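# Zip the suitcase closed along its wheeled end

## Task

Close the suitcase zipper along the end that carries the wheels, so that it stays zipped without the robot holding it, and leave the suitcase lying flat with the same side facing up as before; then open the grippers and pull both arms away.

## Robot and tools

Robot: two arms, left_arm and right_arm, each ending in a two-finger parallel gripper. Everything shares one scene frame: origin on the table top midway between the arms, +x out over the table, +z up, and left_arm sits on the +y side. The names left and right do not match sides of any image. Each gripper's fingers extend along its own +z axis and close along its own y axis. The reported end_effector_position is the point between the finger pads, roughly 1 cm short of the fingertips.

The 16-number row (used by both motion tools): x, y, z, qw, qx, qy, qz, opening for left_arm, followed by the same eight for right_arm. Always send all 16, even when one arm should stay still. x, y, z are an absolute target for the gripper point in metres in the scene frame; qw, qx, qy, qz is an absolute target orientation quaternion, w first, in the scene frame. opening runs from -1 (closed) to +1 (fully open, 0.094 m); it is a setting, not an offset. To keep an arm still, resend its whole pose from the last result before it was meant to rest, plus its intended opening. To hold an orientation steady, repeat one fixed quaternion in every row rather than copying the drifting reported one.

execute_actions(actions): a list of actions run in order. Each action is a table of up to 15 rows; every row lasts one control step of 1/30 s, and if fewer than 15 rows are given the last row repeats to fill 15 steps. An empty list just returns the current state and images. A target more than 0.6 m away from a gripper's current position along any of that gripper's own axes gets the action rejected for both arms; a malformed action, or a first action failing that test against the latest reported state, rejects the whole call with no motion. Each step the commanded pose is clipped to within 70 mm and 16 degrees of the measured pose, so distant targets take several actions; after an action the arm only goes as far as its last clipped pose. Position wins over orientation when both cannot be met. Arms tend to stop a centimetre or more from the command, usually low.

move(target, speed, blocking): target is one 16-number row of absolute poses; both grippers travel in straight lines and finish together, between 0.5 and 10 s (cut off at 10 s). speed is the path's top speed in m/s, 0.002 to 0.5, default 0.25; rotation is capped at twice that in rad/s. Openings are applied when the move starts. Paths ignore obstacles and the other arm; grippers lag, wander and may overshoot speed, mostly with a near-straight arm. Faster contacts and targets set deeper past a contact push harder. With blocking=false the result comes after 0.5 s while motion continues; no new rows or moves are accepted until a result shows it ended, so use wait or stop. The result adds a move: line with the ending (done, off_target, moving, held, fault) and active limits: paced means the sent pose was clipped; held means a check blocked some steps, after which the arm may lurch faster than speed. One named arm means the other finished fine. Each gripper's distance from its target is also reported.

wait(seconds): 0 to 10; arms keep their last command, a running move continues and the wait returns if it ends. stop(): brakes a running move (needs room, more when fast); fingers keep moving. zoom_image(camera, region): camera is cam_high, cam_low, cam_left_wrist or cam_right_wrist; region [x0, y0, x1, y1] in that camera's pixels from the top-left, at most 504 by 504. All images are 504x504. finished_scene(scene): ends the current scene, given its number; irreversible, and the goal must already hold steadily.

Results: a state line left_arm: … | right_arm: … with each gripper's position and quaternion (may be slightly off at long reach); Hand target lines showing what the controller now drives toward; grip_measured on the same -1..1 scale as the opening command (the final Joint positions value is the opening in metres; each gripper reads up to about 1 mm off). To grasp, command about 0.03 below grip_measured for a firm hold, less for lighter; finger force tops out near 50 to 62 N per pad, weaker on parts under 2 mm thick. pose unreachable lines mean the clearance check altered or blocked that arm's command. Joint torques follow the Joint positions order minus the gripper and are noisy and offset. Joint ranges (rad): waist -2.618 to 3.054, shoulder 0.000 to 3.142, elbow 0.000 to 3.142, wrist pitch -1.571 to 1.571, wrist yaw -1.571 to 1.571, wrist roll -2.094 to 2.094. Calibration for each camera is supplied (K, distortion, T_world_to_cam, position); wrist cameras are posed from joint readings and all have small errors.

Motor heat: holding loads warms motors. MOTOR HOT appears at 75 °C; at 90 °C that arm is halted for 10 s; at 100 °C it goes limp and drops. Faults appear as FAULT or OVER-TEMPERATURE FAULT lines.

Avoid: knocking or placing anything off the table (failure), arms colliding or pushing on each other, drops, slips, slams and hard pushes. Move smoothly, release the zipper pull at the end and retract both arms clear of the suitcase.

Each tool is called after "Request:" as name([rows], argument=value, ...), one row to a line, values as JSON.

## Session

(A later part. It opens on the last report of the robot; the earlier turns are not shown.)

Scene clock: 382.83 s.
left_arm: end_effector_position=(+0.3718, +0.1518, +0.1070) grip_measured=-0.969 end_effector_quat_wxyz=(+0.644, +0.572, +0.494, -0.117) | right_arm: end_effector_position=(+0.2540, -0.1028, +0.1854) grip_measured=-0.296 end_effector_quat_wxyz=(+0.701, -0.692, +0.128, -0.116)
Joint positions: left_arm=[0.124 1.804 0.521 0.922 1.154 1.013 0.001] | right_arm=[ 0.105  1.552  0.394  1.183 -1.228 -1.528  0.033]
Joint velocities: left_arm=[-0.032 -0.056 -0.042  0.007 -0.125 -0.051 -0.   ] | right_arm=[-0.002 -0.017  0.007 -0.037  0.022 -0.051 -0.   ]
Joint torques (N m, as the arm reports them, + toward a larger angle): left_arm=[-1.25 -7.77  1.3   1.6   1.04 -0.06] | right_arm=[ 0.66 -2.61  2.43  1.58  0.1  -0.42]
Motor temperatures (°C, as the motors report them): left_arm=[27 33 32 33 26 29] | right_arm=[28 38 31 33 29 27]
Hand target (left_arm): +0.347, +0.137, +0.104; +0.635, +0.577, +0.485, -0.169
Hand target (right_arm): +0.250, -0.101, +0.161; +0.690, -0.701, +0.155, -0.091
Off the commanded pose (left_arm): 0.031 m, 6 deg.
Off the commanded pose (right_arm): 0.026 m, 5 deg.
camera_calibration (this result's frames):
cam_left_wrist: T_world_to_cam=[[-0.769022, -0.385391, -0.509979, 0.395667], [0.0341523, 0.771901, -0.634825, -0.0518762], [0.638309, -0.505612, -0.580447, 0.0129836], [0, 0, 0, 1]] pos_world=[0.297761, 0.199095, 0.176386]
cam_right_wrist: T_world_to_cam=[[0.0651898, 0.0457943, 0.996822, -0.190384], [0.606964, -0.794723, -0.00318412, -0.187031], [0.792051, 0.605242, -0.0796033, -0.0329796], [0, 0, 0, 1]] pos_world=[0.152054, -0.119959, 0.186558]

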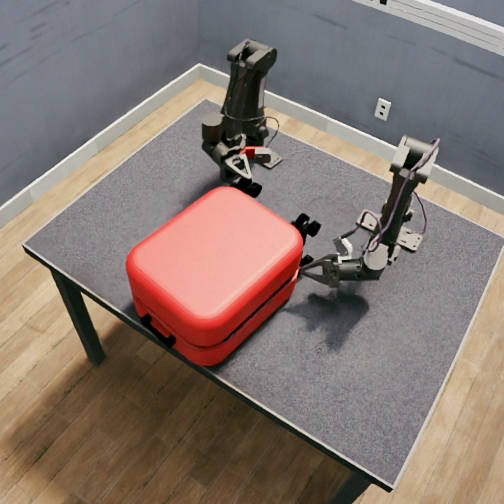

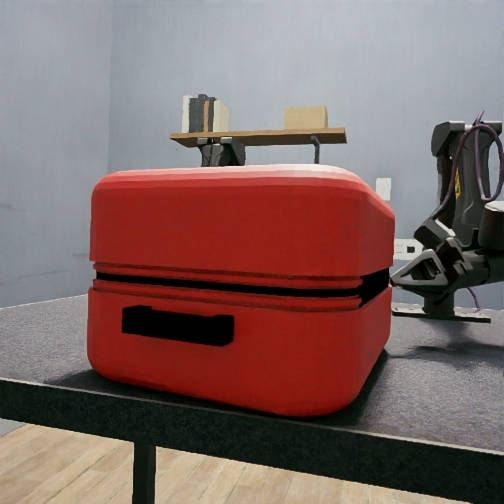

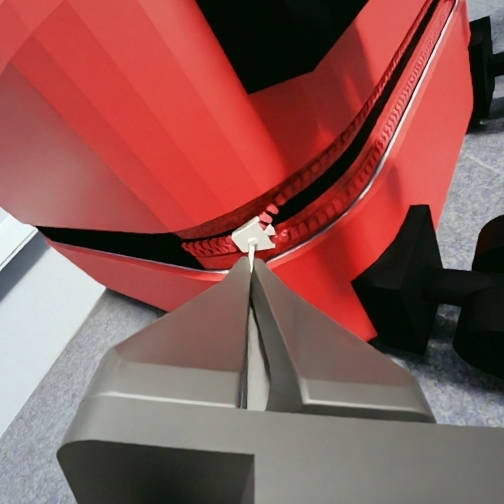

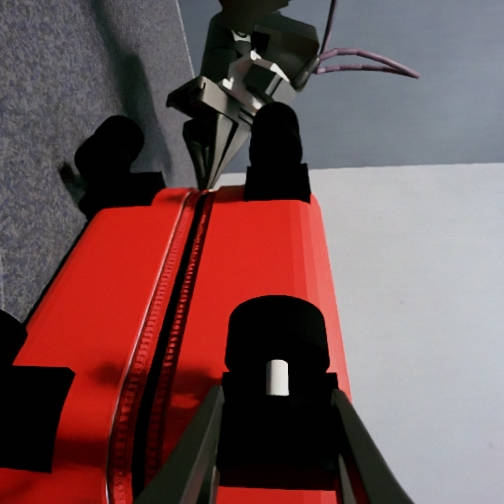

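Request:
execute_actions([
  [[0.3446,0.1364,0.104,0.6341,0.5771,0.4862,-0.1685,-1,0.251,-0.101,0.16,0.689,-0.702,0.156,-0.091,-0.32],[0.3442,0.1360,0.104,0.6344,0.5761,0.4874,-0.1672,-1,0.251,-0.101,0.16,0.689,-0.702,0.156,-0.091,-0.32],[0.3438,0.1355,0.104,0.6347,0.5750,0.4885,-0.1659,-1,0.251,-0.101,0.16,0.689,-0.702,0.156,-0.091,-0.32],[0.3434,0.1351,0.104,0.6350,0.5740,0.4897,-0.1646,-1,0.251,-0.101,0.16,0.689,-0.702,0.156,-0.091,-0.32],[0.3430,0.1347,0.104,0.6353,0.5730,0.4908,-0.1633,-1,0.251,-0.101,0.16,0.689,-0.702,0.156,-0.091,-0.32],[0.3426,0.1343,0.104,0.6356,0.5720,0.4920,-0.1620,-1,0.251,-0.101,0.16,0.689,-0.702,0.156,-0.091,-0.32],[0.3422,0.1339,0.104,0.6359,0.5709,0.4931,-0.1607,-1,0.251,-0.101,0.16,0.689,-0.702,0.156,-0.091,-0.32],[0.3418,0.1334,0.104,0.6362,0.5699,0.4943,-0.1594,-1,0.251,-0.101,0.16,0.689,-0.702,0.156,-0.091,-0.32],[0.3414,0.1330,0.104,0.6365,0.5689,0.4954,-0.1581,-1,0.251,-0.101,0.16,0.689,-0.702,0.156,-0.091,-0.32],[0.3410,0.1326,0.104,0.6368,0.5679,0.4966,-0.1568,-1,0.251,-0.101,0.16,0.689,-0.702,0.156,-0.091,-0.32],[0.3406,0.1322,0.104,0.6371,0.5668,0.4977,-0.1555,-1,0.251,-0.101,0.16,0.689,-0.702,0.156,-0.091,-0.32],[0.3402,0.1318,0.104,0.6374,0.5658,0.4989,-0.1542,-1,0.251,-0.101,0.16,0.689,-0.702,0.156,-0.091,-0.32],[0.3398,0.1313,0.104,0.6377,0.5648,0.5000,-0.1529,-1,0.251,-0.101,0.16,0.689,-0.702,0.156,-0.091,-0.32],[0.3394,0.1309,0.104,0.6380,0.5638,0.5012,-0.1516,-1,0.251,-0.101,0.16,0.689,-0.702,0.156,-0.091,-0.32],[0.3390,0.1305,0.104,0.6384,0.5628,0.5023,-0.1503,-1,0.251,-0.101,0.16,0.689,-0.702,0.156,-0.091,-0.32]],
  [[0.3386,0.1301,0.104,0.6387,0.5617,0.5035,-0.1490,-1,0.251,-0.101,0.16,0.689,-0.702,0.156,-0.091,-0.32],[0.3382,0.1297,0.104,0.6390,0.5607,0.5046,-0.1477,-1,0.251,-0.101,0.16,0.689,-0.702,0.156,-0.091,-0.32],[0.3378,0.1292,0.104,0.6393,0.5597,0.5058,-0.1464,-1,0.251,-0.101,0.16,0.689,-0.702,0.156,-0.091,-0.32],[0.3374,0.1288,0.104,0.6396,0.5587,0.5069,-0.1451,-1,0.251,-0.101,0.16,0.689,-0.702,0.156,-0.091,-0.32],[0.3370,0.1284,0.104,0.6399,0.5576,0.5081,-0.1438,-1,0.251,-0.101,0.16,0.689,-0.702,0.156,-0.091,-0.32],[0.3366,0.1280,0.104,0.6402,0.5566,0.5092,-0.1425,-1,0.251,-0.101,0.16,0.689,-0.702,0.156,-0.091,-0.32],[0.3362,0.1276,0.104,0.6405,0.5556,0.5104,-0.1412,-1,0.251,-0.101,0.16,0.689,-0.702,0.156,-0.091,-0.32],[0.3358,0.1271,0.104,0.6408,0.5546,0.5115,-0.1399,-1,0.251,-0.101,0.16,0.689,-0.702,0.156,-0.091,-0.32],[0.3354,0.1267,0.104,0.6411,0.5535,0.5127,-0.1386,-1,0.251,-0.101,0.16,0.689,-0.702,0.156,-0.091,-0.32],[0.3350,0.1263,0.104,0.6414,0.5525,0.5138,-0.1373,-1,0.251,-0.101,0.16,0.689,-0.702,0.156,-0.091,-0.32],[0.3346,0.1259,0.104,0.6417,0.5515,0.5150,-0.1360,-1,0.251,-0.101,0.16,0.689,-0.702,0.156,-0.091,-0.32],[0.3342,0.1255,0.104,0.6420,0.5505,0.5161,-0.1347,-1,0.251,-0.101,0.16,0.689,-0.702,0.156,-0.091,-0.32],[0.3338,0.1250,0.104,0.6423,0.5494,0.5173,-0.1334,-1,0.251,-0.101,0.16,0.689,-0.702,0.156,-0.091,-0.32],[0.3334,0.1246,0.104,0.6426,0.5484,0.5184,-0.1321,-1,0.251,-0.101,0.16,0.689,-0.702,0.156,-0.091,-0.32],[0.3331,0.1242,0.104,0.6429,0.5474,0.5195,-0.1308,-1,0.251,-0.101,0.16,0.689,-0.702,0.156,-0.091,-0.32]],
])

Scene clock: 422.13 s.
left_arm: end_effector_position=(+0.3652, +0.1498, +0.1065) grip_measured=-0.969 end_effector_quat_wxyz=(+0.650, +0.530, +0.540, -0.068) | right_arm: end_effector_position=(+0.2534, -0.1025, +0.1855) grip_measured=-0.296 end_effector_quat_wxyz=(+0.701, -0.693, +0.127, -0.114)
Joint positions: left_arm=[0.068 1.75  0.379 1.117 0.95  0.879 0.001] | right_arm=[ 0.105  1.552  0.394  1.184 -1.231 -1.527  0.033]
Joint velocities: left_arm=[-0.056 -0.032 -0.134  0.242 -0.227 -0.125  0.001] | right_arm=[-0.022 -0.007  0.002  0.022  0.037 -0.037 -0.001]
Joint torques (N m, as the arm reports them, + toward a larger angle): left_arm=[-2.87 -6.77  0.79  1.79  1.31 -0.03] | right_arm=[ 0.68 -2.56  2.34  1.6   0.13 -0.43]
Motor temperatures (°C, as the motors report them): left_arm=[27 34 32 33 27 29] | right_arm=[28 37 30 32 29 27]
Hand target (left_arm): +0.335, +0.126, +0.103; +0.642, +0.548, +0.520, -0.131
Hand target (right_arm): +0.250, -0.101, +0.161; +0.690, -0.701, +0.156, -0.091
Off the commanded pose (left_arm): 0.041 m, 8 deg.
Off the commanded pose (right_arm): 0.026 m, 5 deg.
camera_calibration (this result's frames):
cam_left_wrist: T_world_to_cam=[[-0.702769, -0.503381, -0.502716, 0.382245], [-0.0929753, 0.765565, -0.636604, -0.00278327], [0.705317, -0.400645, -0.584817, -0.0237646], [0, 0, 0, 1]] pos_world=[0.285132, 0.185024, 0.176491]
cam_right_wrist: T_world_to_cam=[[0.0653281, 0.045756, 0.996814, -0.190473], [0.609997, -0.792396, -0.00360454, -0.18691], [0.789707, 0.608289, -0.0796767, -0.0316836], [0, 0, 0, 1]] pos_world=[0.151479, -0.120119, 0.186669]

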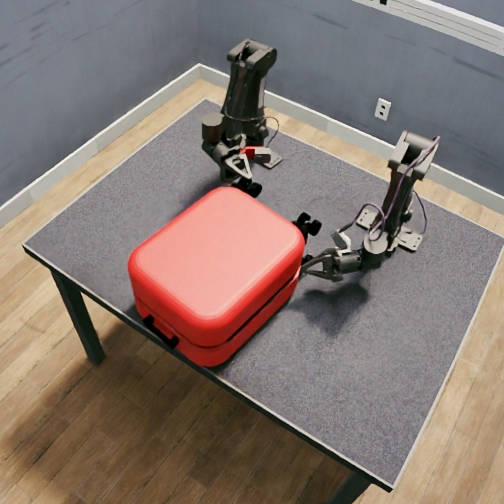

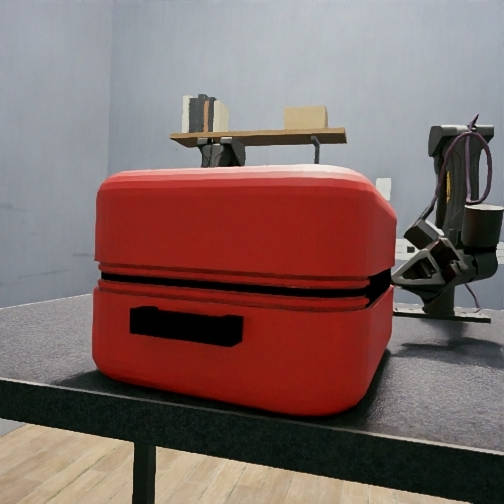

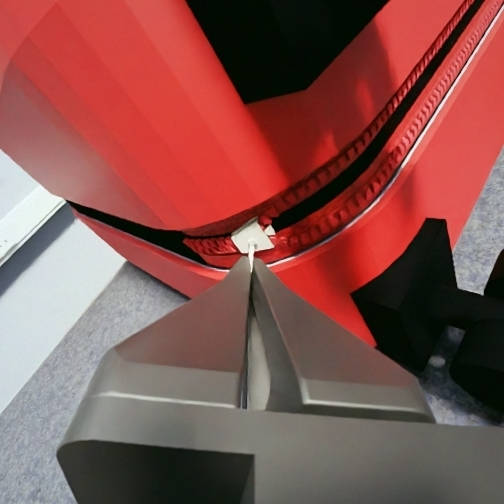

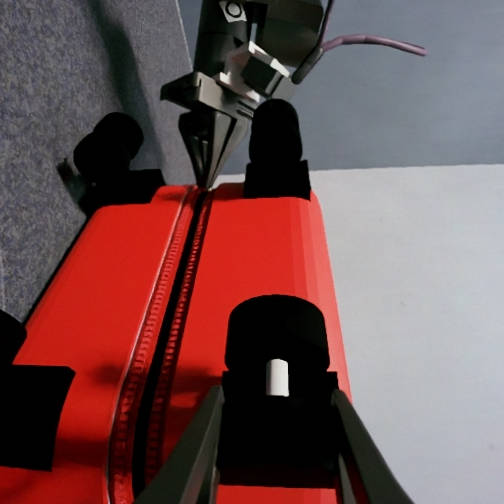

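Request:
execute_actions(actions=[])

Scene clock: 447.07 s.
left_arm: end_effector_position=(+0.3652, +0.1498, +0.1066) grip_measured=-0.969 end_effector_quat_wxyz=(+0.651, +0.524, +0.546, -0.066) | right_arm: end_effector_position=(+0.2534, -0.1025, +0.1855) grip_measured=-0.296 end_effector_quat_wxyz=(+0.701, -0.693, +0.127, -0.114)
Joint positions: left_arm=[0.062 1.748 0.369 1.135 0.929 0.861 0.001] | right_arm=[ 0.105  1.552  0.394  1.184 -1.231 -1.527  0.033]
Joint velocities: left_arm=[ 0.017 -0.017 -0.002 -0.007 -0.007 -0.066 -0.001] | right_arm=[ 0.002  0.007 -0.007  0.051 -0.037  0.007 -0.   ]
Joint torques (N m, as the arm reports them, + toward a larger angle): left_arm=[-2.87 -6.85  1.03  1.92  1.13 -0.05] | right_arm=[ 0.69 -2.59  2.34  1.59  0.14 -0.42]
Motor temperatures (°C, as the motors report them): left_arm=[27 34 32 34 28 29] | right_arm=[28 37 30 32 29 27]
Hand target (left_arm): +0.335, +0.126, +0.103; +0.642, +0.548, +0.520, -0.131
Hand target (right_arm): +0.250, -0.101, +0.161; +0.690, -0.701, +0.156, -0.091
Off the commanded pose (left_arm): 0.041 m, 9 deg.
Off the commanded pose (right_arm): 0.026 m, 5 deg.
camera_calibration (this result's frames):
cam_left_wrist: T_world_to_cam=[[-0.696382, -0.517366, -0.497378, 0.381515], [-0.107961, 0.760677, -0.640089, 0.00379398], [0.709504, -0.392049, -0.585577, -0.026417], [0, 0, 0, 1]] pos_world=[0.284832, 0.18414, 0.176716]
cam_right_wrist: T_world_to_cam=[[0.0653281, 0.045756, 0.996814, -0.190473], [0.609997, -0.792396, -0.00360454, -0.18691], [0.789707, 0.608289, -0.0796767, -0.0316836], [0, 0, 0, 1]] pos_world=[0.151479, -0.120119, 0.186669]

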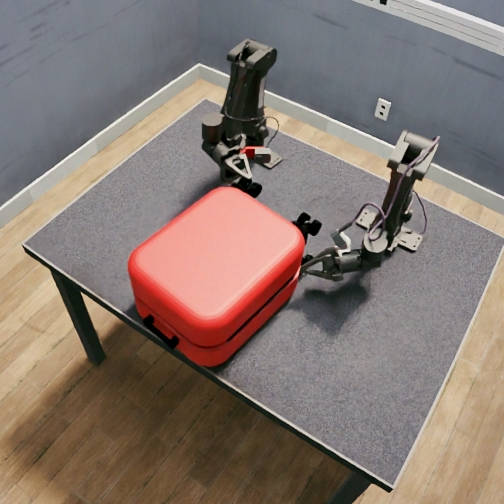

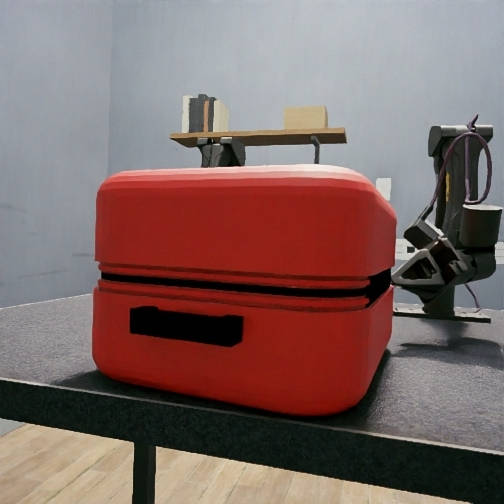

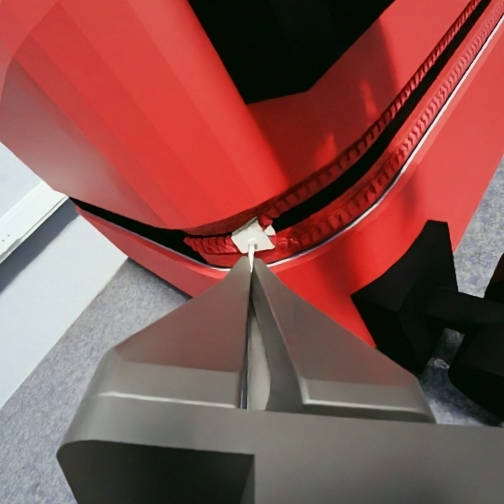

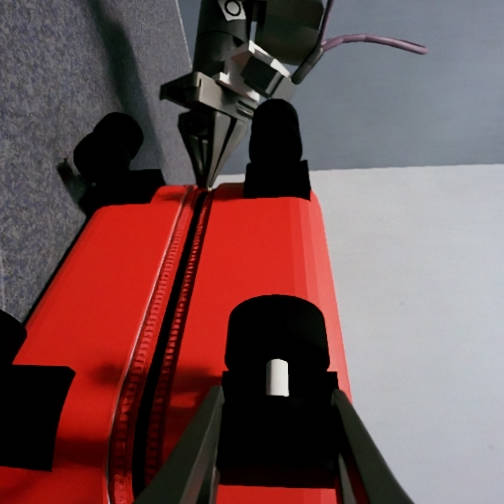

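Request:
zoom_image(camera="cam_left_wrist", region=[170, 170, 330, 290])

Region (170, 170, 330, 290) of cam_left_wrist's 504x504 image, scaled by 3.150, with more detail than that image has; it fills the top 378 rows of this view, and the rest is white.

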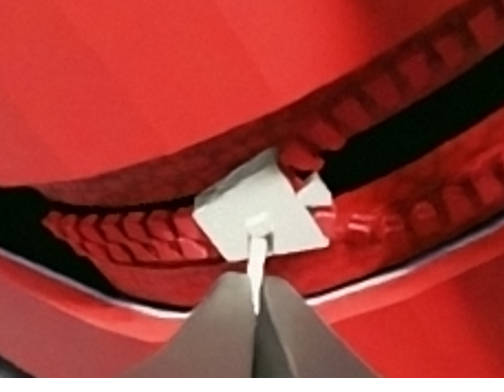

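Request:
execute_actions([
  [[0.3327,0.1238,0.104,0.6428,0.5479,0.5190,-0.1314,-1,0.251,-0.101,0.16,0.689,-0.702,0.156,-0.091,-0.32],[0.3323,0.1233,0.1038,0.6427,0.5483,0.5185,-0.1319,-1,0.251,-0.101,0.16,0.689,-0.702,0.156,-0.091,-0.32],[0.3320,0.1229,0.1036,0.6425,0.5488,0.5180,-0.1325,-1,0.251,-0.101,0.16,0.689,-0.702,0.156,-0.091,-0.32],[0.3316,0.1224,0.1034,0.6424,0.5492,0.5176,-0.1330,-1,0.251,-0.101,0.16,0.689,-0.702,0.156,-0.091,-0.32],[0.3313,0.1220,0.1032,0.6423,0.5497,0.5171,-0.1336,-1,0.251,-0.101,0.16,0.689,-0.702,0.156,-0.091,-0.32],[0.3309,0.1216,0.1030,0.6422,0.5501,0.5166,-0.1342,-1,0.251,-0.101,0.16,0.689,-0.702,0.156,-0.091,-0.32],[0.3305,0.1211,0.1028,0.6421,0.5506,0.5161,-0.1347,-1,0.251,-0.101,0.16,0.689,-0.702,0.156,-0.091,-0.32],[0.3302,0.1207,0.1026,0.6419,0.5510,0.5156,-0.1353,-1,0.251,-0.101,0.16,0.689,-0.702,0.156,-0.091,-0.32],[0.3298,0.1202,0.1024,0.6418,0.5515,0.5152,-0.1358,-1,0.251,-0.101,0.16,0.689,-0.702,0.156,-0.091,-0.32],[0.3295,0.1198,0.1022,0.6417,0.5519,0.5147,-0.1364,-1,0.251,-0.101,0.16,0.689,-0.702,0.156,-0.091,-0.32],[0.3291,0.1194,0.1020,0.6416,0.5524,0.5142,-0.1370,-1,0.251,-0.101,0.16,0.689,-0.702,0.156,-0.091,-0.32],[0.3287,0.1189,0.1018,0.6415,0.5528,0.5137,-0.1375,-1,0.251,-0.101,0.16,0.689,-0.702,0.156,-0.091,-0.32],[0.3284,0.1185,0.1016,0.6413,0.5533,0.5132,-0.1381,-1,0.251,-0.101,0.16,0.689,-0.702,0.156,-0.091,-0.32],[0.3280,0.1180,0.1014,0.6412,0.5537,0.5128,-0.1386,-1,0.251,-0.101,0.16,0.689,-0.702,0.156,-0.091,-0.32],[0.3277,0.1176,0.1012,0.6411,0.5542,0.5123,-0.1392,-1,0.251,-0.101,0.16,0.689,-0.702,0.156,-0.091,-0.32]],
  [[0.3273,0.1172,0.1010,0.6410,0.5546,0.5118,-0.1398,-1,0.251,-0.101,0.16,0.689,-0.702,0.156,-0.091,-0.32],[0.3269,0.1167,0.1008,0.6409,0.5551,0.5113,-0.1403,-1,0.251,-0.101,0.16,0.689,-0.702,0.156,-0.091,-0.32],[0.3266,0.1163,0.1006,0.6407,0.5555,0.5108,-0.1409,-1,0.251,-0.101,0.16,0.689,-0.702,0.156,-0.091,-0.32],[0.3262,0.1158,0.1004,0.6406,0.5560,0.5104,-0.1414,-1,0.251,-0.101,0.16,0.689,-0.702,0.156,-0.091,-0.32],[0.3259,0.1154,0.1002,0.6405,0.5564,0.5099,-0.1420,-1,0.251,-0.101,0.16,0.689,-0.702,0.156,-0.091,-0.32],[0.3255,0.1150,0.1000,0.6404,0.5569,0.5094,-0.1426,-1,0.251,-0.101,0.16,0.689,-0.702,0.156,-0.091,-0.32],[0.3251,0.1145,0.1000,0.6403,0.5573,0.5089,-0.1431,-1,0.251,-0.101,0.16,0.689,-0.702,0.156,-0.091,-0.32],[0.3248,0.1141,0.1000,0.6401,0.5578,0.5084,-0.1437,-1,0.251,-0.101,0.16,0.689,-0.702,0.156,-0.091,-0.32],[0.3244,0.1136,0.1000,0.6400,0.5582,0.5080,-0.1442,-1,0.251,-0.101,0.16,0.689,-0.702,0.156,-0.091,-0.32],[0.3241,0.1132,0.1000,0.6399,0.5587,0.5075,-0.1448,-1,0.251,-0.101,0.16,0.689,-0.702,0.156,-0.091,-0.32],[0.3237,0.1128,0.1000,0.6398,0.5591,0.5070,-0.1454,-1,0.251,-0.101,0.16,0.689,-0.702,0.156,-0.091,-0.32],[0.3233,0.1123,0.1000,0.6397,0.5596,0.5065,-0.1459,-1,0.251,-0.101,0.16,0.689,-0.702,0.156,-0.091,-0.32],[0.3230,0.1119,0.1000,0.6395,0.5600,0.5060,-0.1465,-1,0.251,-0.101,0.16,0.689,-0.702,0.156,-0.091,-0.32],[0.3226,0.1114,0.1000,0.6394,0.5605,0.5055,-0.1470,-1,0.251,-0.101,0.16,0.689,-0.702,0.156,-0.091,-0.32],[0.3222,0.1110,0.1000,0.6393,0.5609,0.5050,-0.1476,-1,0.251,-0.101,0.16,0.689,-0.702,0.156,-0.091,-0.32]],
])

Scene clock: 469.20 s.
left_arm: end_effector_position=(+0.3640, +0.1487, +0.1067) grip_measured=-0.969 end_effector_quat_wxyz=(+0.653, +0.522, +0.545, -0.057) | right_arm: end_effector_position=(+0.2534, -0.1025, +0.1855) grip_measured=-0.296 end_effector_quat_wxyz=(+0.701, -0.693, +0.127, -0.114)
Joint positions: left_arm=[0.051 1.748 0.353 1.166 0.905 0.858 0.001] | right_arm=[ 0.105  1.552  0.394  1.184 -1.231 -1.527  0.033]
Joint velocities: left_arm=[-0.002 -0.022 -0.002 -0.051  0.022  0.007 -0.001] | right_arm=[ 0.002  0.002 -0.022 -0.007 -0.051  0.037 -0.   ]
Joint torques (N m, as the arm reports them, + toward a larger angle): left_arm=[-4.03 -5.67  0.57  1.95  1.62 -0.01] | right_arm=[ 0.67 -2.57  2.35  1.59  0.13 -0.43]
Motor temperatures (°C, as the motors report them): left_arm=[27 34 32 34 28 29] | right_arm=[28 37 30 32 29 27]
Hand target (left_arm): +0.324, +0.115, +0.100; +0.640, +0.558, +0.507, -0.146
Hand target (right_arm): +0.250, -0.101, +0.161; +0.690, -0.701, +0.156, -0.091
Off the commanded pose (left_arm): 0.057 m, 12 deg.
Off the commanded pose (right_arm): 0.026 m, 5 deg.
camera_calibration (this result's frames):
cam_left_wrist: T_world_to_cam=[[-0.68364, -0.524054, -0.507941, 0.377601], [-0.110434, 0.762249, -0.637794, 0.00500652], [0.721416, -0.379927, -0.578977, -0.0328364], [0, 0, 0, 1]] pos_world=[0.282385, 0.181592, 0.175981]
cam_right_wrist: T_world_to_cam=[[0.0653281, 0.045756, 0.996814, -0.190473], [0.609997, -0.792396, -0.00360454, -0.18691], [0.789707, 0.608289, -0.0796767, -0.0316836], [0, 0, 0, 1]] pos_world=[0.151479, -0.120119, 0.186669]

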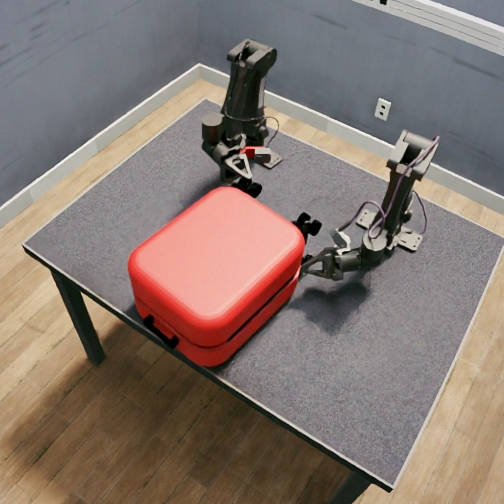

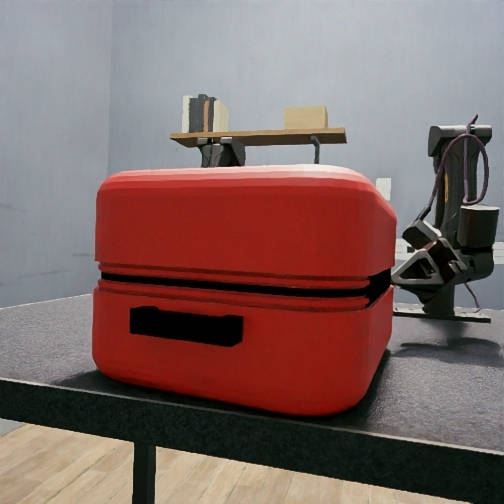

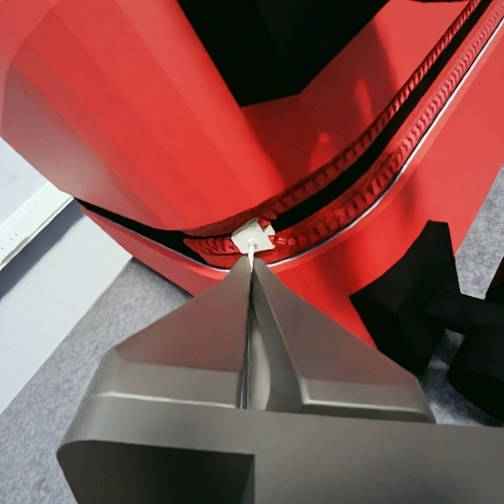

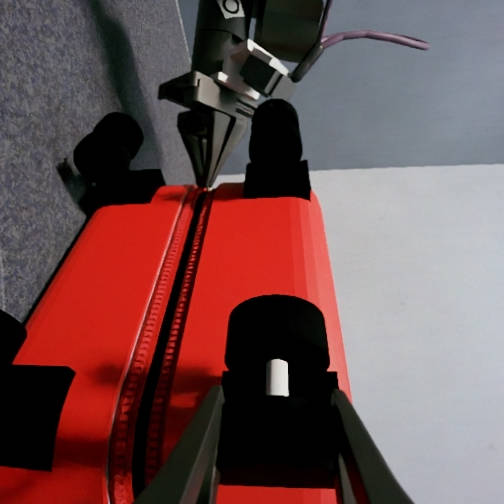

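Request:
zoom_image(camera="cam_left_wrist", region=[200, 200, 310, 290])

Request:
zoom_image(camera="cam_right_wrist", region=[150, 120, 270, 240])

Region (200, 200, 310, 290) of cam_left_wrist's 504x504 image, scaled by 4.582, with more detail than that image has; it fills the top 412 rows of this view, and the rest is white.

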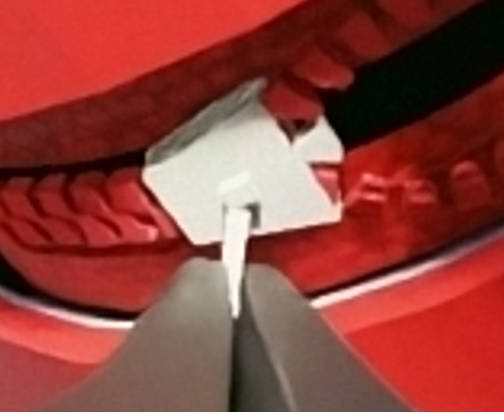

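Region (150, 120, 270, 240) of cam_right_wrist's 504x504 image, scaled by 4.200, with more detail than that image has.

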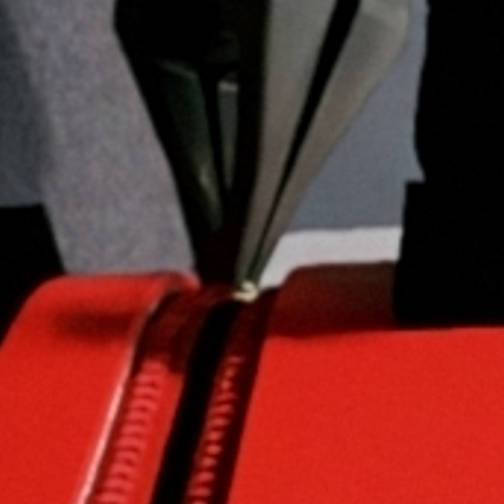

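Request:
execute_actions([
  [[0.3225,0.1115,0.1,0.6394,0.5606,0.5053,-0.1472,-1,0.2522,-0.1012,0.16,0.6886,-0.7014,0.1584,-0.0934,-0.32],[0.3229,0.1120,0.1,0.6394,0.5603,0.5057,-0.1468,-1,0.2534,-0.1014,0.16,0.6882,-0.7008,0.1608,-0.0958,-0.32],[0.3232,0.1126,0.1,0.6395,0.5600,0.5060,-0.1465,-1,0.2546,-0.1016,0.16,0.6878,-0.7002,0.1632,-0.0982,-0.32],[0.3235,0.1131,0.1,0.6396,0.5597,0.5063,-0.1461,-1,0.2558,-0.1018,0.16,0.6874,-0.6996,0.1656,-0.1006,-0.32],[0.3239,0.1136,0.1,0.6397,0.5594,0.5066,-0.1457,-1,0.2570,-0.1020,0.16,0.6870,-0.6990,0.1680,-0.1030,-0.32],[0.3242,0.1141,0.1,0.6398,0.5591,0.5070,-0.1453,-1,0.2582,-0.1022,0.16,0.6866,-0.6984,0.1704,-0.1053,-0.32],[0.3245,0.1146,0.1,0.6399,0.5588,0.5073,-0.1450,-1,0.2594,-0.1024,0.16,0.6862,-0.6978,0.1729,-0.1077,-0.32],[0.3249,0.1152,0.1,0.6399,0.5585,0.5076,-0.1446,-1,0.2606,-0.1026,0.16,0.6858,-0.6972,0.1753,-0.1100,-0.32],[0.3252,0.1157,0.1,0.6400,0.5582,0.5079,-0.1442,-1,0.2618,-0.1028,0.16,0.6854,-0.6966,0.1777,-0.1124,-0.32],[0.3255,0.1162,0.1,0.6401,0.5579,0.5083,-0.1439,-1,0.2630,-0.1030,0.16,0.6850,-0.6960,0.1801,-0.1148,-0.32],[0.3259,0.1167,0.1,0.6402,0.5576,0.5086,-0.1435,-1,0.2642,-0.1032,0.16,0.6846,-0.6954,0.1825,-0.1171,-0.32],[0.3262,0.1172,0.1,0.6403,0.5573,0.5089,-0.1431,-1,0.2654,-0.1034,0.16,0.6842,-0.6948,0.1850,-0.1195,-0.32],[0.3265,0.1178,0.1,0.6403,0.5570,0.5092,-0.1427,-1,0.2666,-0.1036,0.16,0.6838,-0.6942,0.1874,-0.1219,-0.32],[0.3269,0.1183,0.1,0.6404,0.5567,0.5096,-0.1424,-1,0.2678,-0.1038,0.16,0.6834,-0.6936,0.1898,-0.1243,-0.32],[0.3272,0.1188,0.1,0.6405,0.5564,0.5099,-0.1420,-1,0.2690,-0.1040,0.16,0.6831,-0.6931,0.1922,-0.1266,-0.32]],
  [[0.3270,0.1190,0.1,0.6405,0.5564,0.5099,-0.1420,-1,0.269,-0.104,0.16,0.6831,-0.6931,0.1922,-0.1266,-0.32],[0.3268,0.1191,0.1,0.6405,0.5564,0.5099,-0.1420,-1,0.269,-0.104,0.16,0.6831,-0.6931,0.1922,-0.1266,-0.32],[0.3266,0.1193,0.1,0.6405,0.5564,0.5099,-0.1420,-1,0.269,-0.104,0.16,0.6831,-0.6931,0.1922,-0.1266,-0.32],[0.3264,0.1194,0.1,0.6405,0.5564,0.5099,-0.1420,-1,0.269,-0.104,0.16,0.6831,-0.6931,0.1922,-0.1266,-0.32],[0.3262,0.1196,0.1,0.6405,0.5564,0.5099,-0.1420,-1,0.269,-0.104,0.16,0.6831,-0.6931,0.1922,-0.1266,-0.32],[0.3260,0.1197,0.1,0.6405,0.5564,0.5099,-0.1420,-1,0.269,-0.104,0.16,0.6831,-0.6931,0.1922,-0.1266,-0.32],[0.3258,0.1199,0.1,0.6405,0.5564,0.5099,-0.1420,-1,0.269,-0.104,0.16,0.6831,-0.6931,0.1922,-0.1266,-0.32],[0.3256,0.1200,0.1,0.6405,0.5564,0.5099,-0.1420,-1,0.269,-0.104,0.16,0.6831,-0.6931,0.1922,-0.1266,-0.32],[0.3254,0.1202,0.1,0.6405,0.5564,0.5099,-0.1420,-1,0.269,-0.104,0.16,0.6831,-0.6931,0.1922,-0.1266,-0.32],[0.3252,0.1203,0.1,0.6405,0.5564,0.5099,-0.1420,-1,0.269,-0.104,0.16,0.6831,-0.6931,0.1922,-0.1266,-0.32],[0.3250,0.1205,0.1,0.6405,0.5564,0.5099,-0.1420,-1,0.269,-0.104,0.16,0.6831,-0.6931,0.1922,-0.1266,-0.32],[0.3248,0.1206,0.1,0.6405,0.5564,0.5099,-0.1420,-1,0.269,-0.104,0.16,0.6831,-0.6931,0.1922,-0.1266,-0.32],[0.3246,0.1208,0.1,0.6405,0.5564,0.5099,-0.1420,-1,0.269,-0.104,0.16,0.6831,-0.6931,0.1922,-0.1266,-0.32],[0.3244,0.1209,0.1,0.6405,0.5564,0.5099,-0.1420,-1,0.269,-0.104,0.16,0.6831,-0.6931,0.1922,-0.1266,-0.32],[0.3242,0.1211,0.1,0.6405,0.5564,0.5099,-0.1420,-1,0.269,-0.104,0.16,0.6831,-0.6931,0.1922,-0.1266,-0.32]],
])

Scene clock: 590.20 s.
left_arm: end_effector_position=(+0.3630, +0.1478, +0.1069) grip_measured=-0.969 end_effector_quat_wxyz=(+0.653, +0.523, +0.544, -0.059) | right_arm: end_effector_position=(+0.2558, -0.1049, +0.1855) grip_measured=-0.296 end_effector_quat_wxyz=(+0.701, -0.687, +0.139, -0.128)
Joint positions: left_arm=[0.05  1.748 0.352 1.168 0.91  0.858 0.001] | right_arm=[ 0.105  1.552  0.375  1.223 -1.194 -1.509  0.033]
Joint velocities: left_arm=[ 0.002  0.012 -0.012 -0.051  0.007 -0.022 -0.   ] | right_arm=[-0.022 -0.002 -0.012 -0.007  0.007  0.022 -0.001]
Joint torques (N m, as the arm reports them, + toward a larger angle): left_arm=[-1.75 -5.88  0.65  1.91  1.6   0.  ] | right_arm=[ 1.84 -1.69  3.35  1.54  0.83 -0.43]
Motor temperatures (°C, as the motors report them): left_arm=[27 33 31 35 32 29] | right_arm=[28 35 29 32 29 27]
Hand target (left_arm): +0.326, +0.124, +0.100; +0.642, +0.553, +0.512, -0.140
Hand target (right_arm): +0.266, -0.106, +0.160; +0.684, -0.693, +0.191, -0.126
Off the commanded pose (left_arm): 0.048 m, 11 deg.
Off the commanded pose (right_arm): 0.029 m, 6 deg.
camera_calibration (this result's frames):
cam_left_wrist: T_world_to_cam=[[-0.686136, -0.520768, -0.507954, 0.376998], [-0.105637, 0.762168, -0.638702, 0.00404519], [0.719762, -0.384578, -0.577964, -0.0311934], [0, 0, 0, 1]] pos_world=[0.281551, 0.181249, 0.176053]
cam_right_wrist: T_world_to_cam=[[0.0637671, 0.035609, 0.997329, -0.191364], [0.579868, -0.814671, -0.00798824, -0.184084], [0.812211, 0.578829, -0.0725977, -0.0423133], [0, 0, 0, 1]] pos_world=[0.153315, -0.118662, 0.186311]

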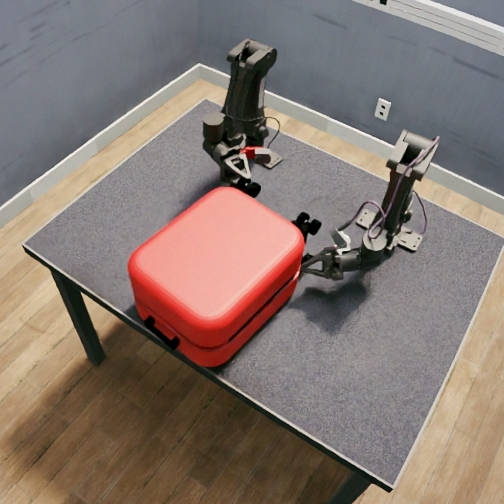

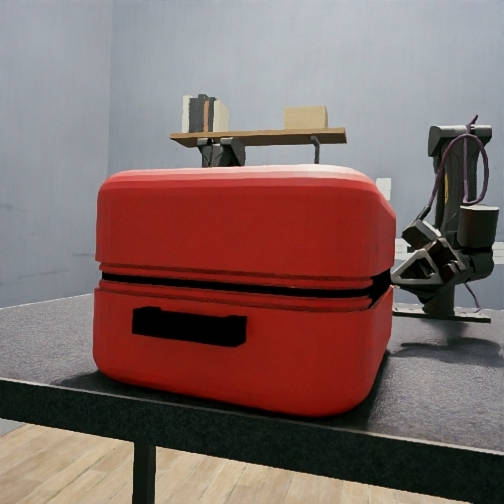

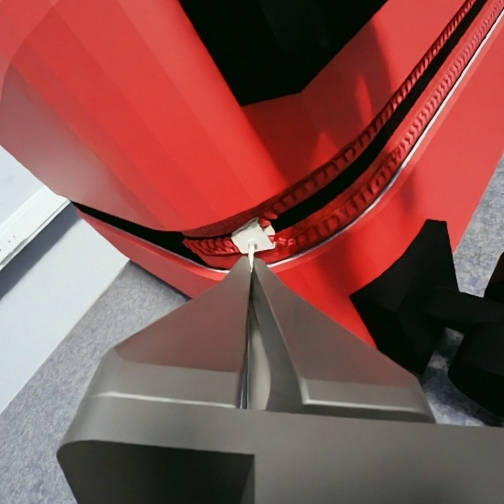

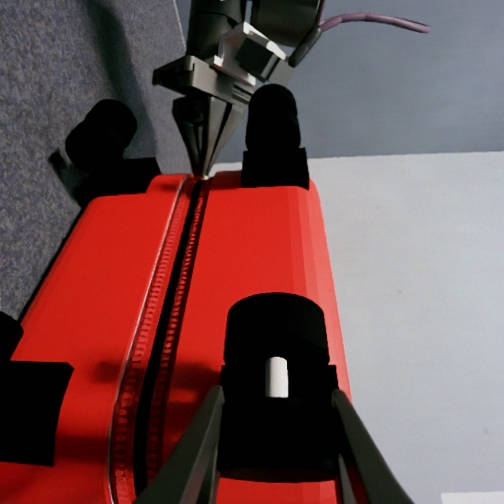

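Request:
execute_actions(actions=[])

Scene clock: 611.90 s.
left_arm: end_effector_position=(+0.3630, +0.1478, +0.1069) grip_measured=-0.969 end_effector_quat_wxyz=(+0.653, +0.523, +0.544, -0.059) | right_arm: end_effector_position=(+0.2559, -0.1049, +0.1856) grip_measured=-0.296 end_effector_quat_wxyz=(+0.701, -0.687, +0.140, -0.128)
Joint positions: left_arm=[0.05  1.748 0.352 1.168 0.91  0.858 0.001] | right_arm=[ 0.105  1.552  0.375  1.223 -1.193 -1.509  0.033]
Joint velocities: left_arm=[ 0.007 -0.012 -0.002 -0.051  0.037 -0.037 -0.   ] | right_arm=[ 0.017 -0.017  0.012 -0.037 -0.007  0.007 -0.001]
Joint torques (N m, as the arm reports them, + toward a larger angle): left_arm=[-1.63 -5.83  0.57  1.93  1.59  0.  ] | right_arm=[ 1.83 -1.69  3.37  1.52  0.82 -0.44]
Motor temperatures (°C, as the motors report them): left_arm=[27 33 31 35 33 29] | right_arm=[28 35 30 32 29 27]
Hand target (left_arm): +0.326, +0.124, +0.100; +0.642, +0.553, +0.512, -0.140
Hand target (right_arm): +0.266, -0.106, +0.160; +0.684, -0.693, +0.191, -0.126
Off the commanded pose (left_arm): 0.048 m, 11 deg.
Off the commanded pose (right_arm): 0.029 m, 6 deg.
camera_calibration (this result's frames):
cam_left_wrist: T_world_to_cam=[[-0.686136, -0.520768, -0.507954, 0.376998], [-0.105637, 0.762168, -0.638702, 0.00404519], [0.719762, -0.384578, -0.577964, -0.0311934], [0, 0, 0, 1]] pos_world=[0.281551, 0.181249, 0.176053]
cam_right_wrist: T_world_to_cam=[[0.0637806, 0.0355673, 0.99733, -0.191378], [0.579558, -0.814892, -0.00800237, -0.184082], [0.812432, 0.57852, -0.0725876, -0.0424403], [0, 0, 0, 1]] pos_world=[0.153372, -0.118648, 0.186313]

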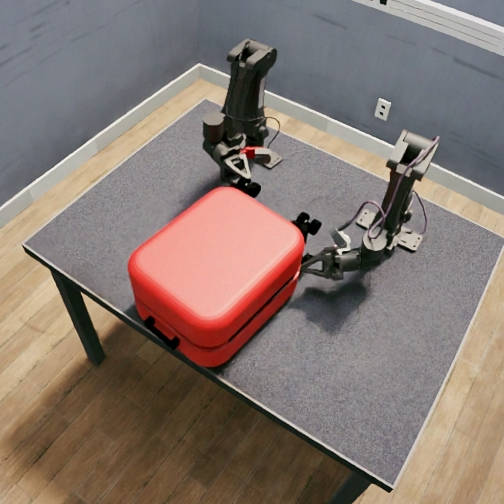

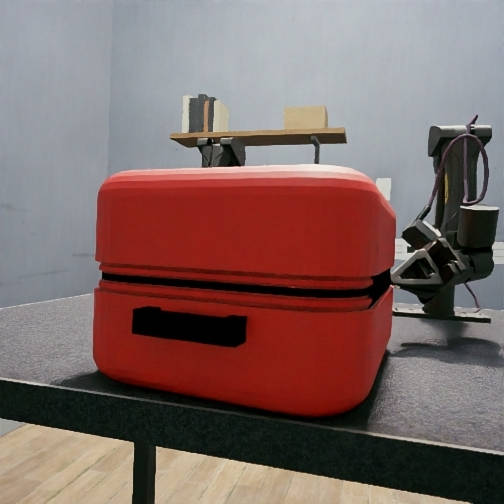

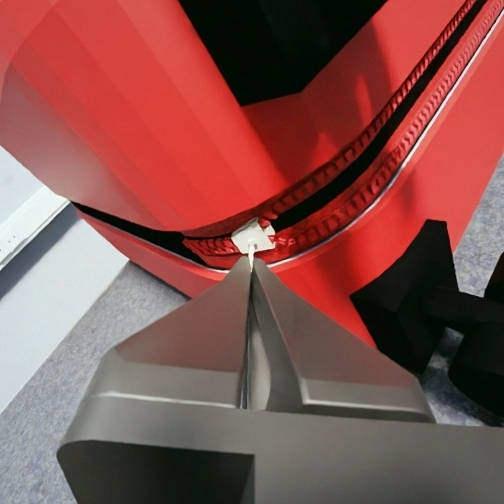

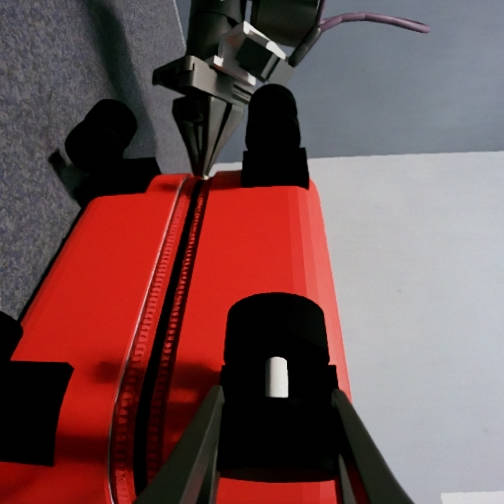

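Request:
zoom_image(camera="cam_left_wrist", region=[170, 170, 370, 320])

Region (170, 170, 370, 320) of cam_left_wrist's 504x504 image, scaled by 2.520, with more detail than that image has; it fills the top 378 rows of this view, and the rest is white.

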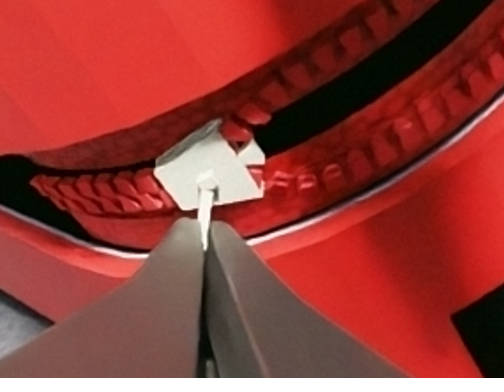

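Request:
execute_actions([
  [[0.3235,0.1212,0.100,0.6405,0.5564,0.5099,-0.1420,-1,0.269,-0.104,0.160,0.6831,-0.6931,0.1922,-0.1266,-0.32],[0.3228,0.1213,0.100,0.6405,0.5564,0.5099,-0.1420,-1,0.269,-0.104,0.160,0.6831,-0.6931,0.1922,-0.1266,-0.32],[0.3221,0.1215,0.100,0.6405,0.5564,0.5099,-0.1420,-1,0.269,-0.104,0.160,0.6831,-0.6931,0.1922,-0.1266,-0.32],[0.3214,0.1216,0.100,0.6405,0.5564,0.5099,-0.1420,-1,0.269,-0.104,0.160,0.6831,-0.6931,0.1922,-0.1266,-0.32],[0.3207,0.1217,0.100,0.6405,0.5564,0.5099,-0.1420,-1,0.269,-0.104,0.160,0.6831,-0.6931,0.1922,-0.1266,-0.32],[0.3200,0.1218,0.100,0.6405,0.5564,0.5099,-0.1420,-1,0.269,-0.104,0.160,0.6831,-0.6931,0.1922,-0.1266,-0.32],[0.3193,0.1219,0.100,0.6405,0.5564,0.5099,-0.1420,-1,0.269,-0.104,0.160,0.6831,-0.6931,0.1922,-0.1266,-0.32],[0.3186,0.1221,0.100,0.6405,0.5564,0.5099,-0.1420,-1,0.269,-0.104,0.160,0.6831,-0.6931,0.1922,-0.1266,-0.32],[0.3179,0.1222,0.100,0.6405,0.5564,0.5099,-0.1420,-1,0.269,-0.104,0.160,0.6831,-0.6931,0.1922,-0.1266,-0.32],[0.3172,0.1223,0.100,0.6405,0.5564,0.5099,-0.1420,-1,0.269,-0.104,0.160,0.6831,-0.6931,0.1922,-0.1266,-0.32],[0.3165,0.1224,0.100,0.6405,0.5564,0.5099,-0.1420,-1,0.269,-0.104,0.160,0.6831,-0.6931,0.1922,-0.1266,-0.32],[0.3158,0.1225,0.100,0.6405,0.5564,0.5099,-0.1420,-1,0.269,-0.104,0.160,0.6831,-0.6931,0.1922,-0.1266,-0.32],[0.3151,0.1227,0.100,0.6405,0.5564,0.5099,-0.1420,-1,0.269,-0.104,0.160,0.6831,-0.6931,0.1922,-0.1266,-0.32],[0.3146,0.1228,0.100,0.6405,0.5564,0.5099,-0.1420,-1,0.269,-0.104,0.160,0.6831,-0.6931,0.1922,-0.1266,-0.32],[0.3142,0.1228,0.100,0.6405,0.5564,0.5099,-0.1420,-1,0.269,-0.104,0.160,0.6831,-0.6931,0.1922,-0.1266,-0.32]],
  [[0.3142,0.1228,0.100,0.6405,0.5564,0.5099,-0.1420,-1,0.269,-0.104,0.160,0.6831,-0.6931,0.1922,-0.1266,-0.32]],
])

Scene clock: 641.33 s.
left_arm: end_effector_position=(+0.3514, +0.1460, +0.1061) grip_measured=-0.969 end_effector_quat_wxyz=(+0.655, +0.527, +0.537, -0.065) | right_arm: end_effector_position=(+0.2597, -0.1064, +0.1855) grip_measured=-0.296 end_effector_quat_wxyz=(+0.701, -0.685, +0.146, -0.136)
Joint positions: left_arm=[0.054 1.737 0.313 1.2   0.933 0.858 0.001] | right_arm=[ 0.105  1.557  0.375  1.232 -1.172 -1.507  0.033]
Joint velocities: left_arm=[-0.002  0.007 -0.007 -0.037  0.022  0.037  0.   ] | right_arm=[ 0.022 -0.017  0.007 -0.022 -0.066 -0.081 -0.   ]
Joint torques (N m, as the arm reports them, + toward a larger angle): left_arm=[-1.45 -6.27  0.33  1.78  1.48 -0.01] | right_arm=[ 2.02 -2.08  3.46  1.46  0.66 -0.45]
Motor temperatures (°C, as the motors report them): left_arm=[27 33 31 35 33 29] | right_arm=[28 35 30 32 30 27]
Hand target (left_arm): +0.317, +0.125, +0.100; +0.644, +0.553, +0.511, -0.140
Hand target (right_arm): +0.266, -0.105, +0.160; +0.684, -0.693, +0.191, -0.126
Off the commanded pose (left_arm): 0.044 m, 10 deg.
Off the commanded pose (right_arm): 0.027 m, 6 deg.
camera_calibration (this result's frames):
cam_left_wrist: T_world_to_cam=[[-0.692787, -0.510943, -0.508904, 0.368718], [-0.0889816, 0.760865, -0.64278, -0.00152712], [0.715631, -0.400027, -0.572583, -0.020874], [0, 0, 0, 1]] pos_world=[0.270245, 0.181206, 0.174708]
cam_right_wrist: T_world_to_cam=[[0.0624552, 0.0324985, 0.997519, -0.191508], [0.562084, -0.827039, -0.008248, -0.184188], [0.824719, 0.561204, -0.0699198, -0.0502296], [0, 0, 0, 1]] pos_world=[0.156915, -0.117918, 0.186001]

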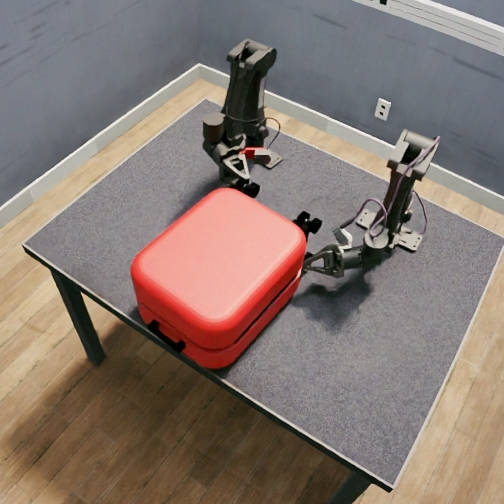

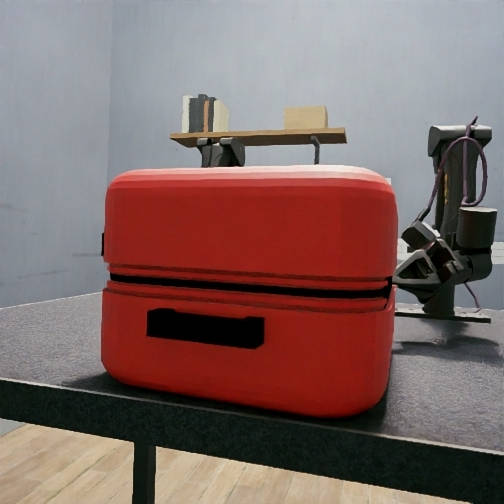

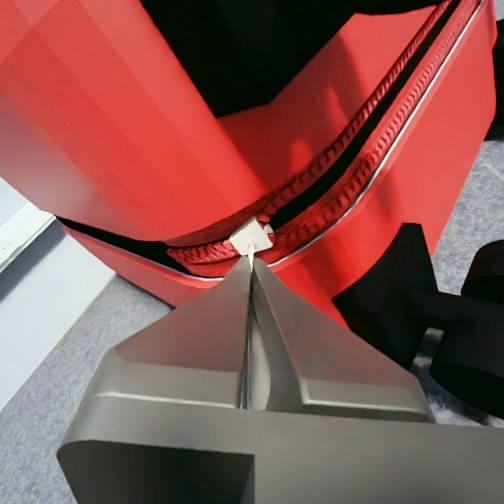

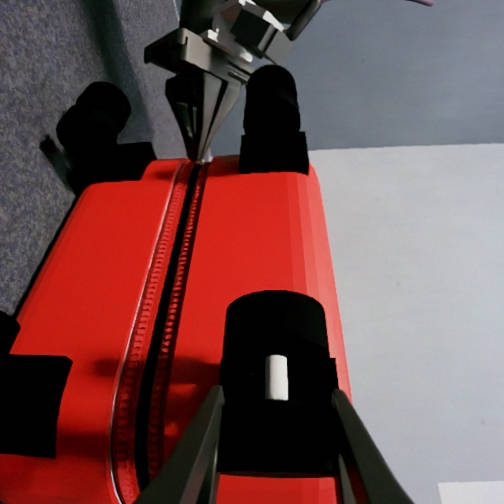

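Request:
execute_actions([
  [[0.3133,0.1225,0.100,0.6405,0.5564,0.5099,-0.1420,-1,0.269,-0.104,0.160,0.6831,-0.6931,0.1922,-0.1266,-0.32],[0.3125,0.1223,0.100,0.6405,0.5564,0.5099,-0.1420,-1,0.269,-0.104,0.160,0.6831,-0.6931,0.1922,-0.1266,-0.32],[0.3116,0.1220,0.100,0.6405,0.5564,0.5099,-0.1420,-1,0.269,-0.104,0.160,0.6831,-0.6931,0.1922,-0.1266,-0.32],[0.3107,0.1217,0.100,0.6405,0.5564,0.5099,-0.1420,-1,0.269,-0.104,0.160,0.6831,-0.6931,0.1922,-0.1266,-0.32],[0.3099,0.1215,0.100,0.6405,0.5564,0.5099,-0.1420,-1,0.269,-0.104,0.160,0.6831,-0.6931,0.1922,-0.1266,-0.32],[0.3090,0.1212,0.100,0.6405,0.5564,0.5099,-0.1420,-1,0.269,-0.104,0.160,0.6831,-0.6931,0.1922,-0.1266,-0.32],[0.3081,0.1209,0.100,0.6405,0.5564,0.5099,-0.1420,-1,0.269,-0.104,0.160,0.6831,-0.6931,0.1922,-0.1266,-0.32],[0.3073,0.1207,0.100,0.6405,0.5564,0.5099,-0.1420,-1,0.269,-0.104,0.160,0.6831,-0.6931,0.1922,-0.1266,-0.32],[0.3064,0.1204,0.100,0.6405,0.5564,0.5099,-0.1420,-1,0.269,-0.104,0.160,0.6831,-0.6931,0.1922,-0.1266,-0.32],[0.3055,0.1201,0.100,0.6405,0.5564,0.5099,-0.1420,-1,0.269,-0.104,0.160,0.6831,-0.6931,0.1922,-0.1266,-0.32],[0.3047,0.1199,0.100,0.6405,0.5564,0.5099,-0.1420,-1,0.269,-0.104,0.160,0.6831,-0.6931,0.1922,-0.1266,-0.32],[0.3038,0.1196,0.100,0.6405,0.5564,0.5099,-0.1420,-1,0.269,-0.104,0.160,0.6831,-0.6931,0.1922,-0.1266,-0.32],[0.3029,0.1193,0.100,0.6405,0.5564,0.5099,-0.1420,-1,0.269,-0.104,0.160,0.6831,-0.6931,0.1922,-0.1266,-0.32],[0.3021,0.1191,0.100,0.6405,0.5564,0.5099,-0.1420,-1,0.269,-0.104,0.160,0.6831,-0.6931,0.1922,-0.1266,-0.32],[0.3012,0.1188,0.100,0.6405,0.5564,0.5099,-0.1420,-1,0.269,-0.104,0.160,0.6831,-0.6931,0.1922,-0.1266,-0.32]],
  [[0.3012,0.1188,0.100,0.6405,0.5564,0.5099,-0.1420,-1,0.269,-0.104,0.160,0.6831,-0.6931,0.1922,-0.1266,-0.32]],
])

Scene clock: 674.53 s.
left_arm: end_effector_position=(+0.3379, +0.1448, +0.1058) grip_measured=-0.969 end_effector_quat_wxyz=(+0.655, +0.527, +0.537, -0.066) | right_arm: end_effector_position=(+0.2611, -0.1070, +0.1855) grip_measured=-0.296 end_effector_quat_wxyz=(+0.700, -0.684, +0.149, -0.139)
Joint positions: left_arm=[0.054 1.701 0.26  1.216 0.935 0.858 0.001] | right_arm=[ 0.105  1.557  0.375  1.232 -1.163 -1.506  0.033]
Joint velocities: left_arm=[-0.012 -0.002 -0.002  0.037 -0.007 -0.007  0.001] | right_arm=[ 0.002 -0.012 -0.012  0.007  0.037  0.037  0.   ]
Joint torques (N m, as the arm reports them, + toward a larger angle): left_arm=[-2.43 -5.88  0.31  1.8   1.34 -0.02] | right_arm=[ 2.07 -2.13  3.48  1.45  0.58 -0.45]
Motor temperatures (°C, as the motors report them): left_arm=[27 33 31 35 33 29] | right_arm=[28 35 30 32 30 27]
Hand target (left_arm): +0.303, +0.121, +0.100; +0.643, +0.553, +0.511, -0.141
Hand target (right_arm): +0.267, -0.105, +0.160; +0.684, -0.693, +0.191, -0.127
Off the commanded pose (left_arm): 0.045 m, 10 deg.
Off the commanded pose (right_arm): 0.027 m, 6 deg.
camera_calibration (this result's frames):
cam_left_wrist: T_world_to_cam=[[-0.694108, -0.509896, -0.508153, 0.358836], [-0.0880369, 0.760723, -0.643079, -0.00226271], [0.714467, -0.40163, -0.572914, -0.0111194], [0, 0, 0, 1]] pos_world=[0.256816, 0.180224, 0.174518]
cam_right_wrist: T_world_to_cam=[[0.0630826, 0.0313659, 0.997515, -0.191932], [0.554818, -0.831924, -0.00892747, -0.184005], [0.829577, 0.554002, -0.0698823, -0.0531062], [0, 0, 0, 1]] pos_world=[0.158253, -0.117637, 0.186102]

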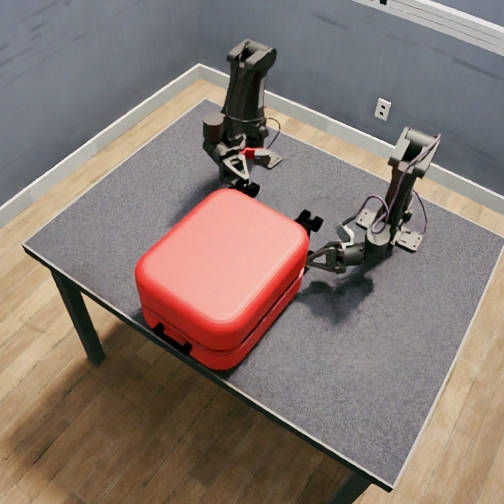

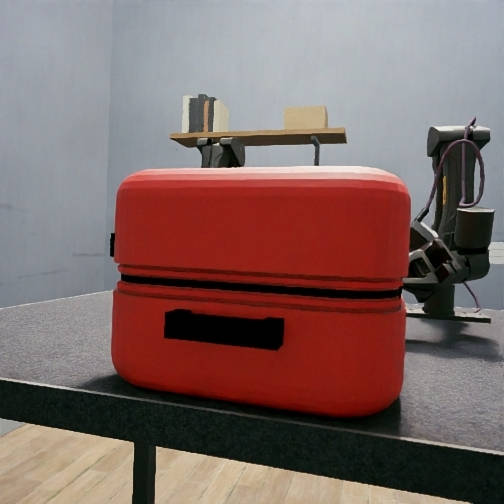

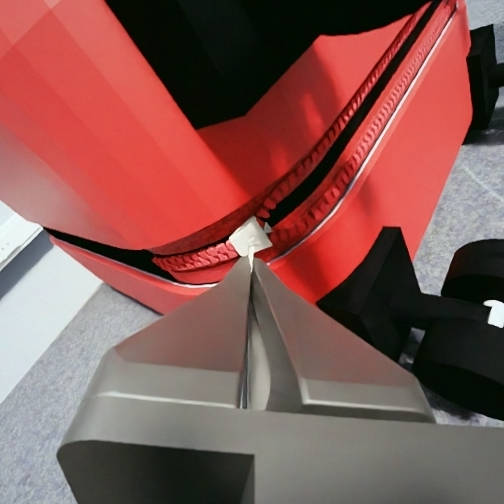

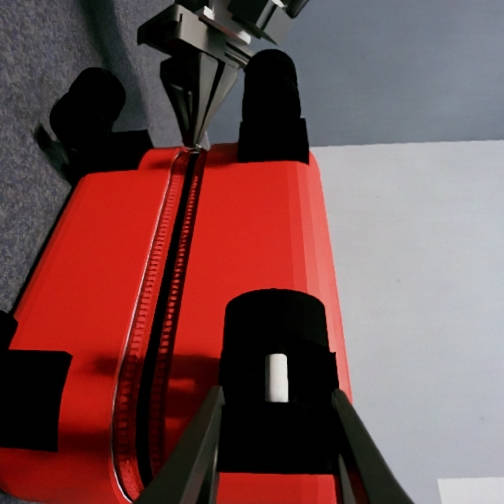

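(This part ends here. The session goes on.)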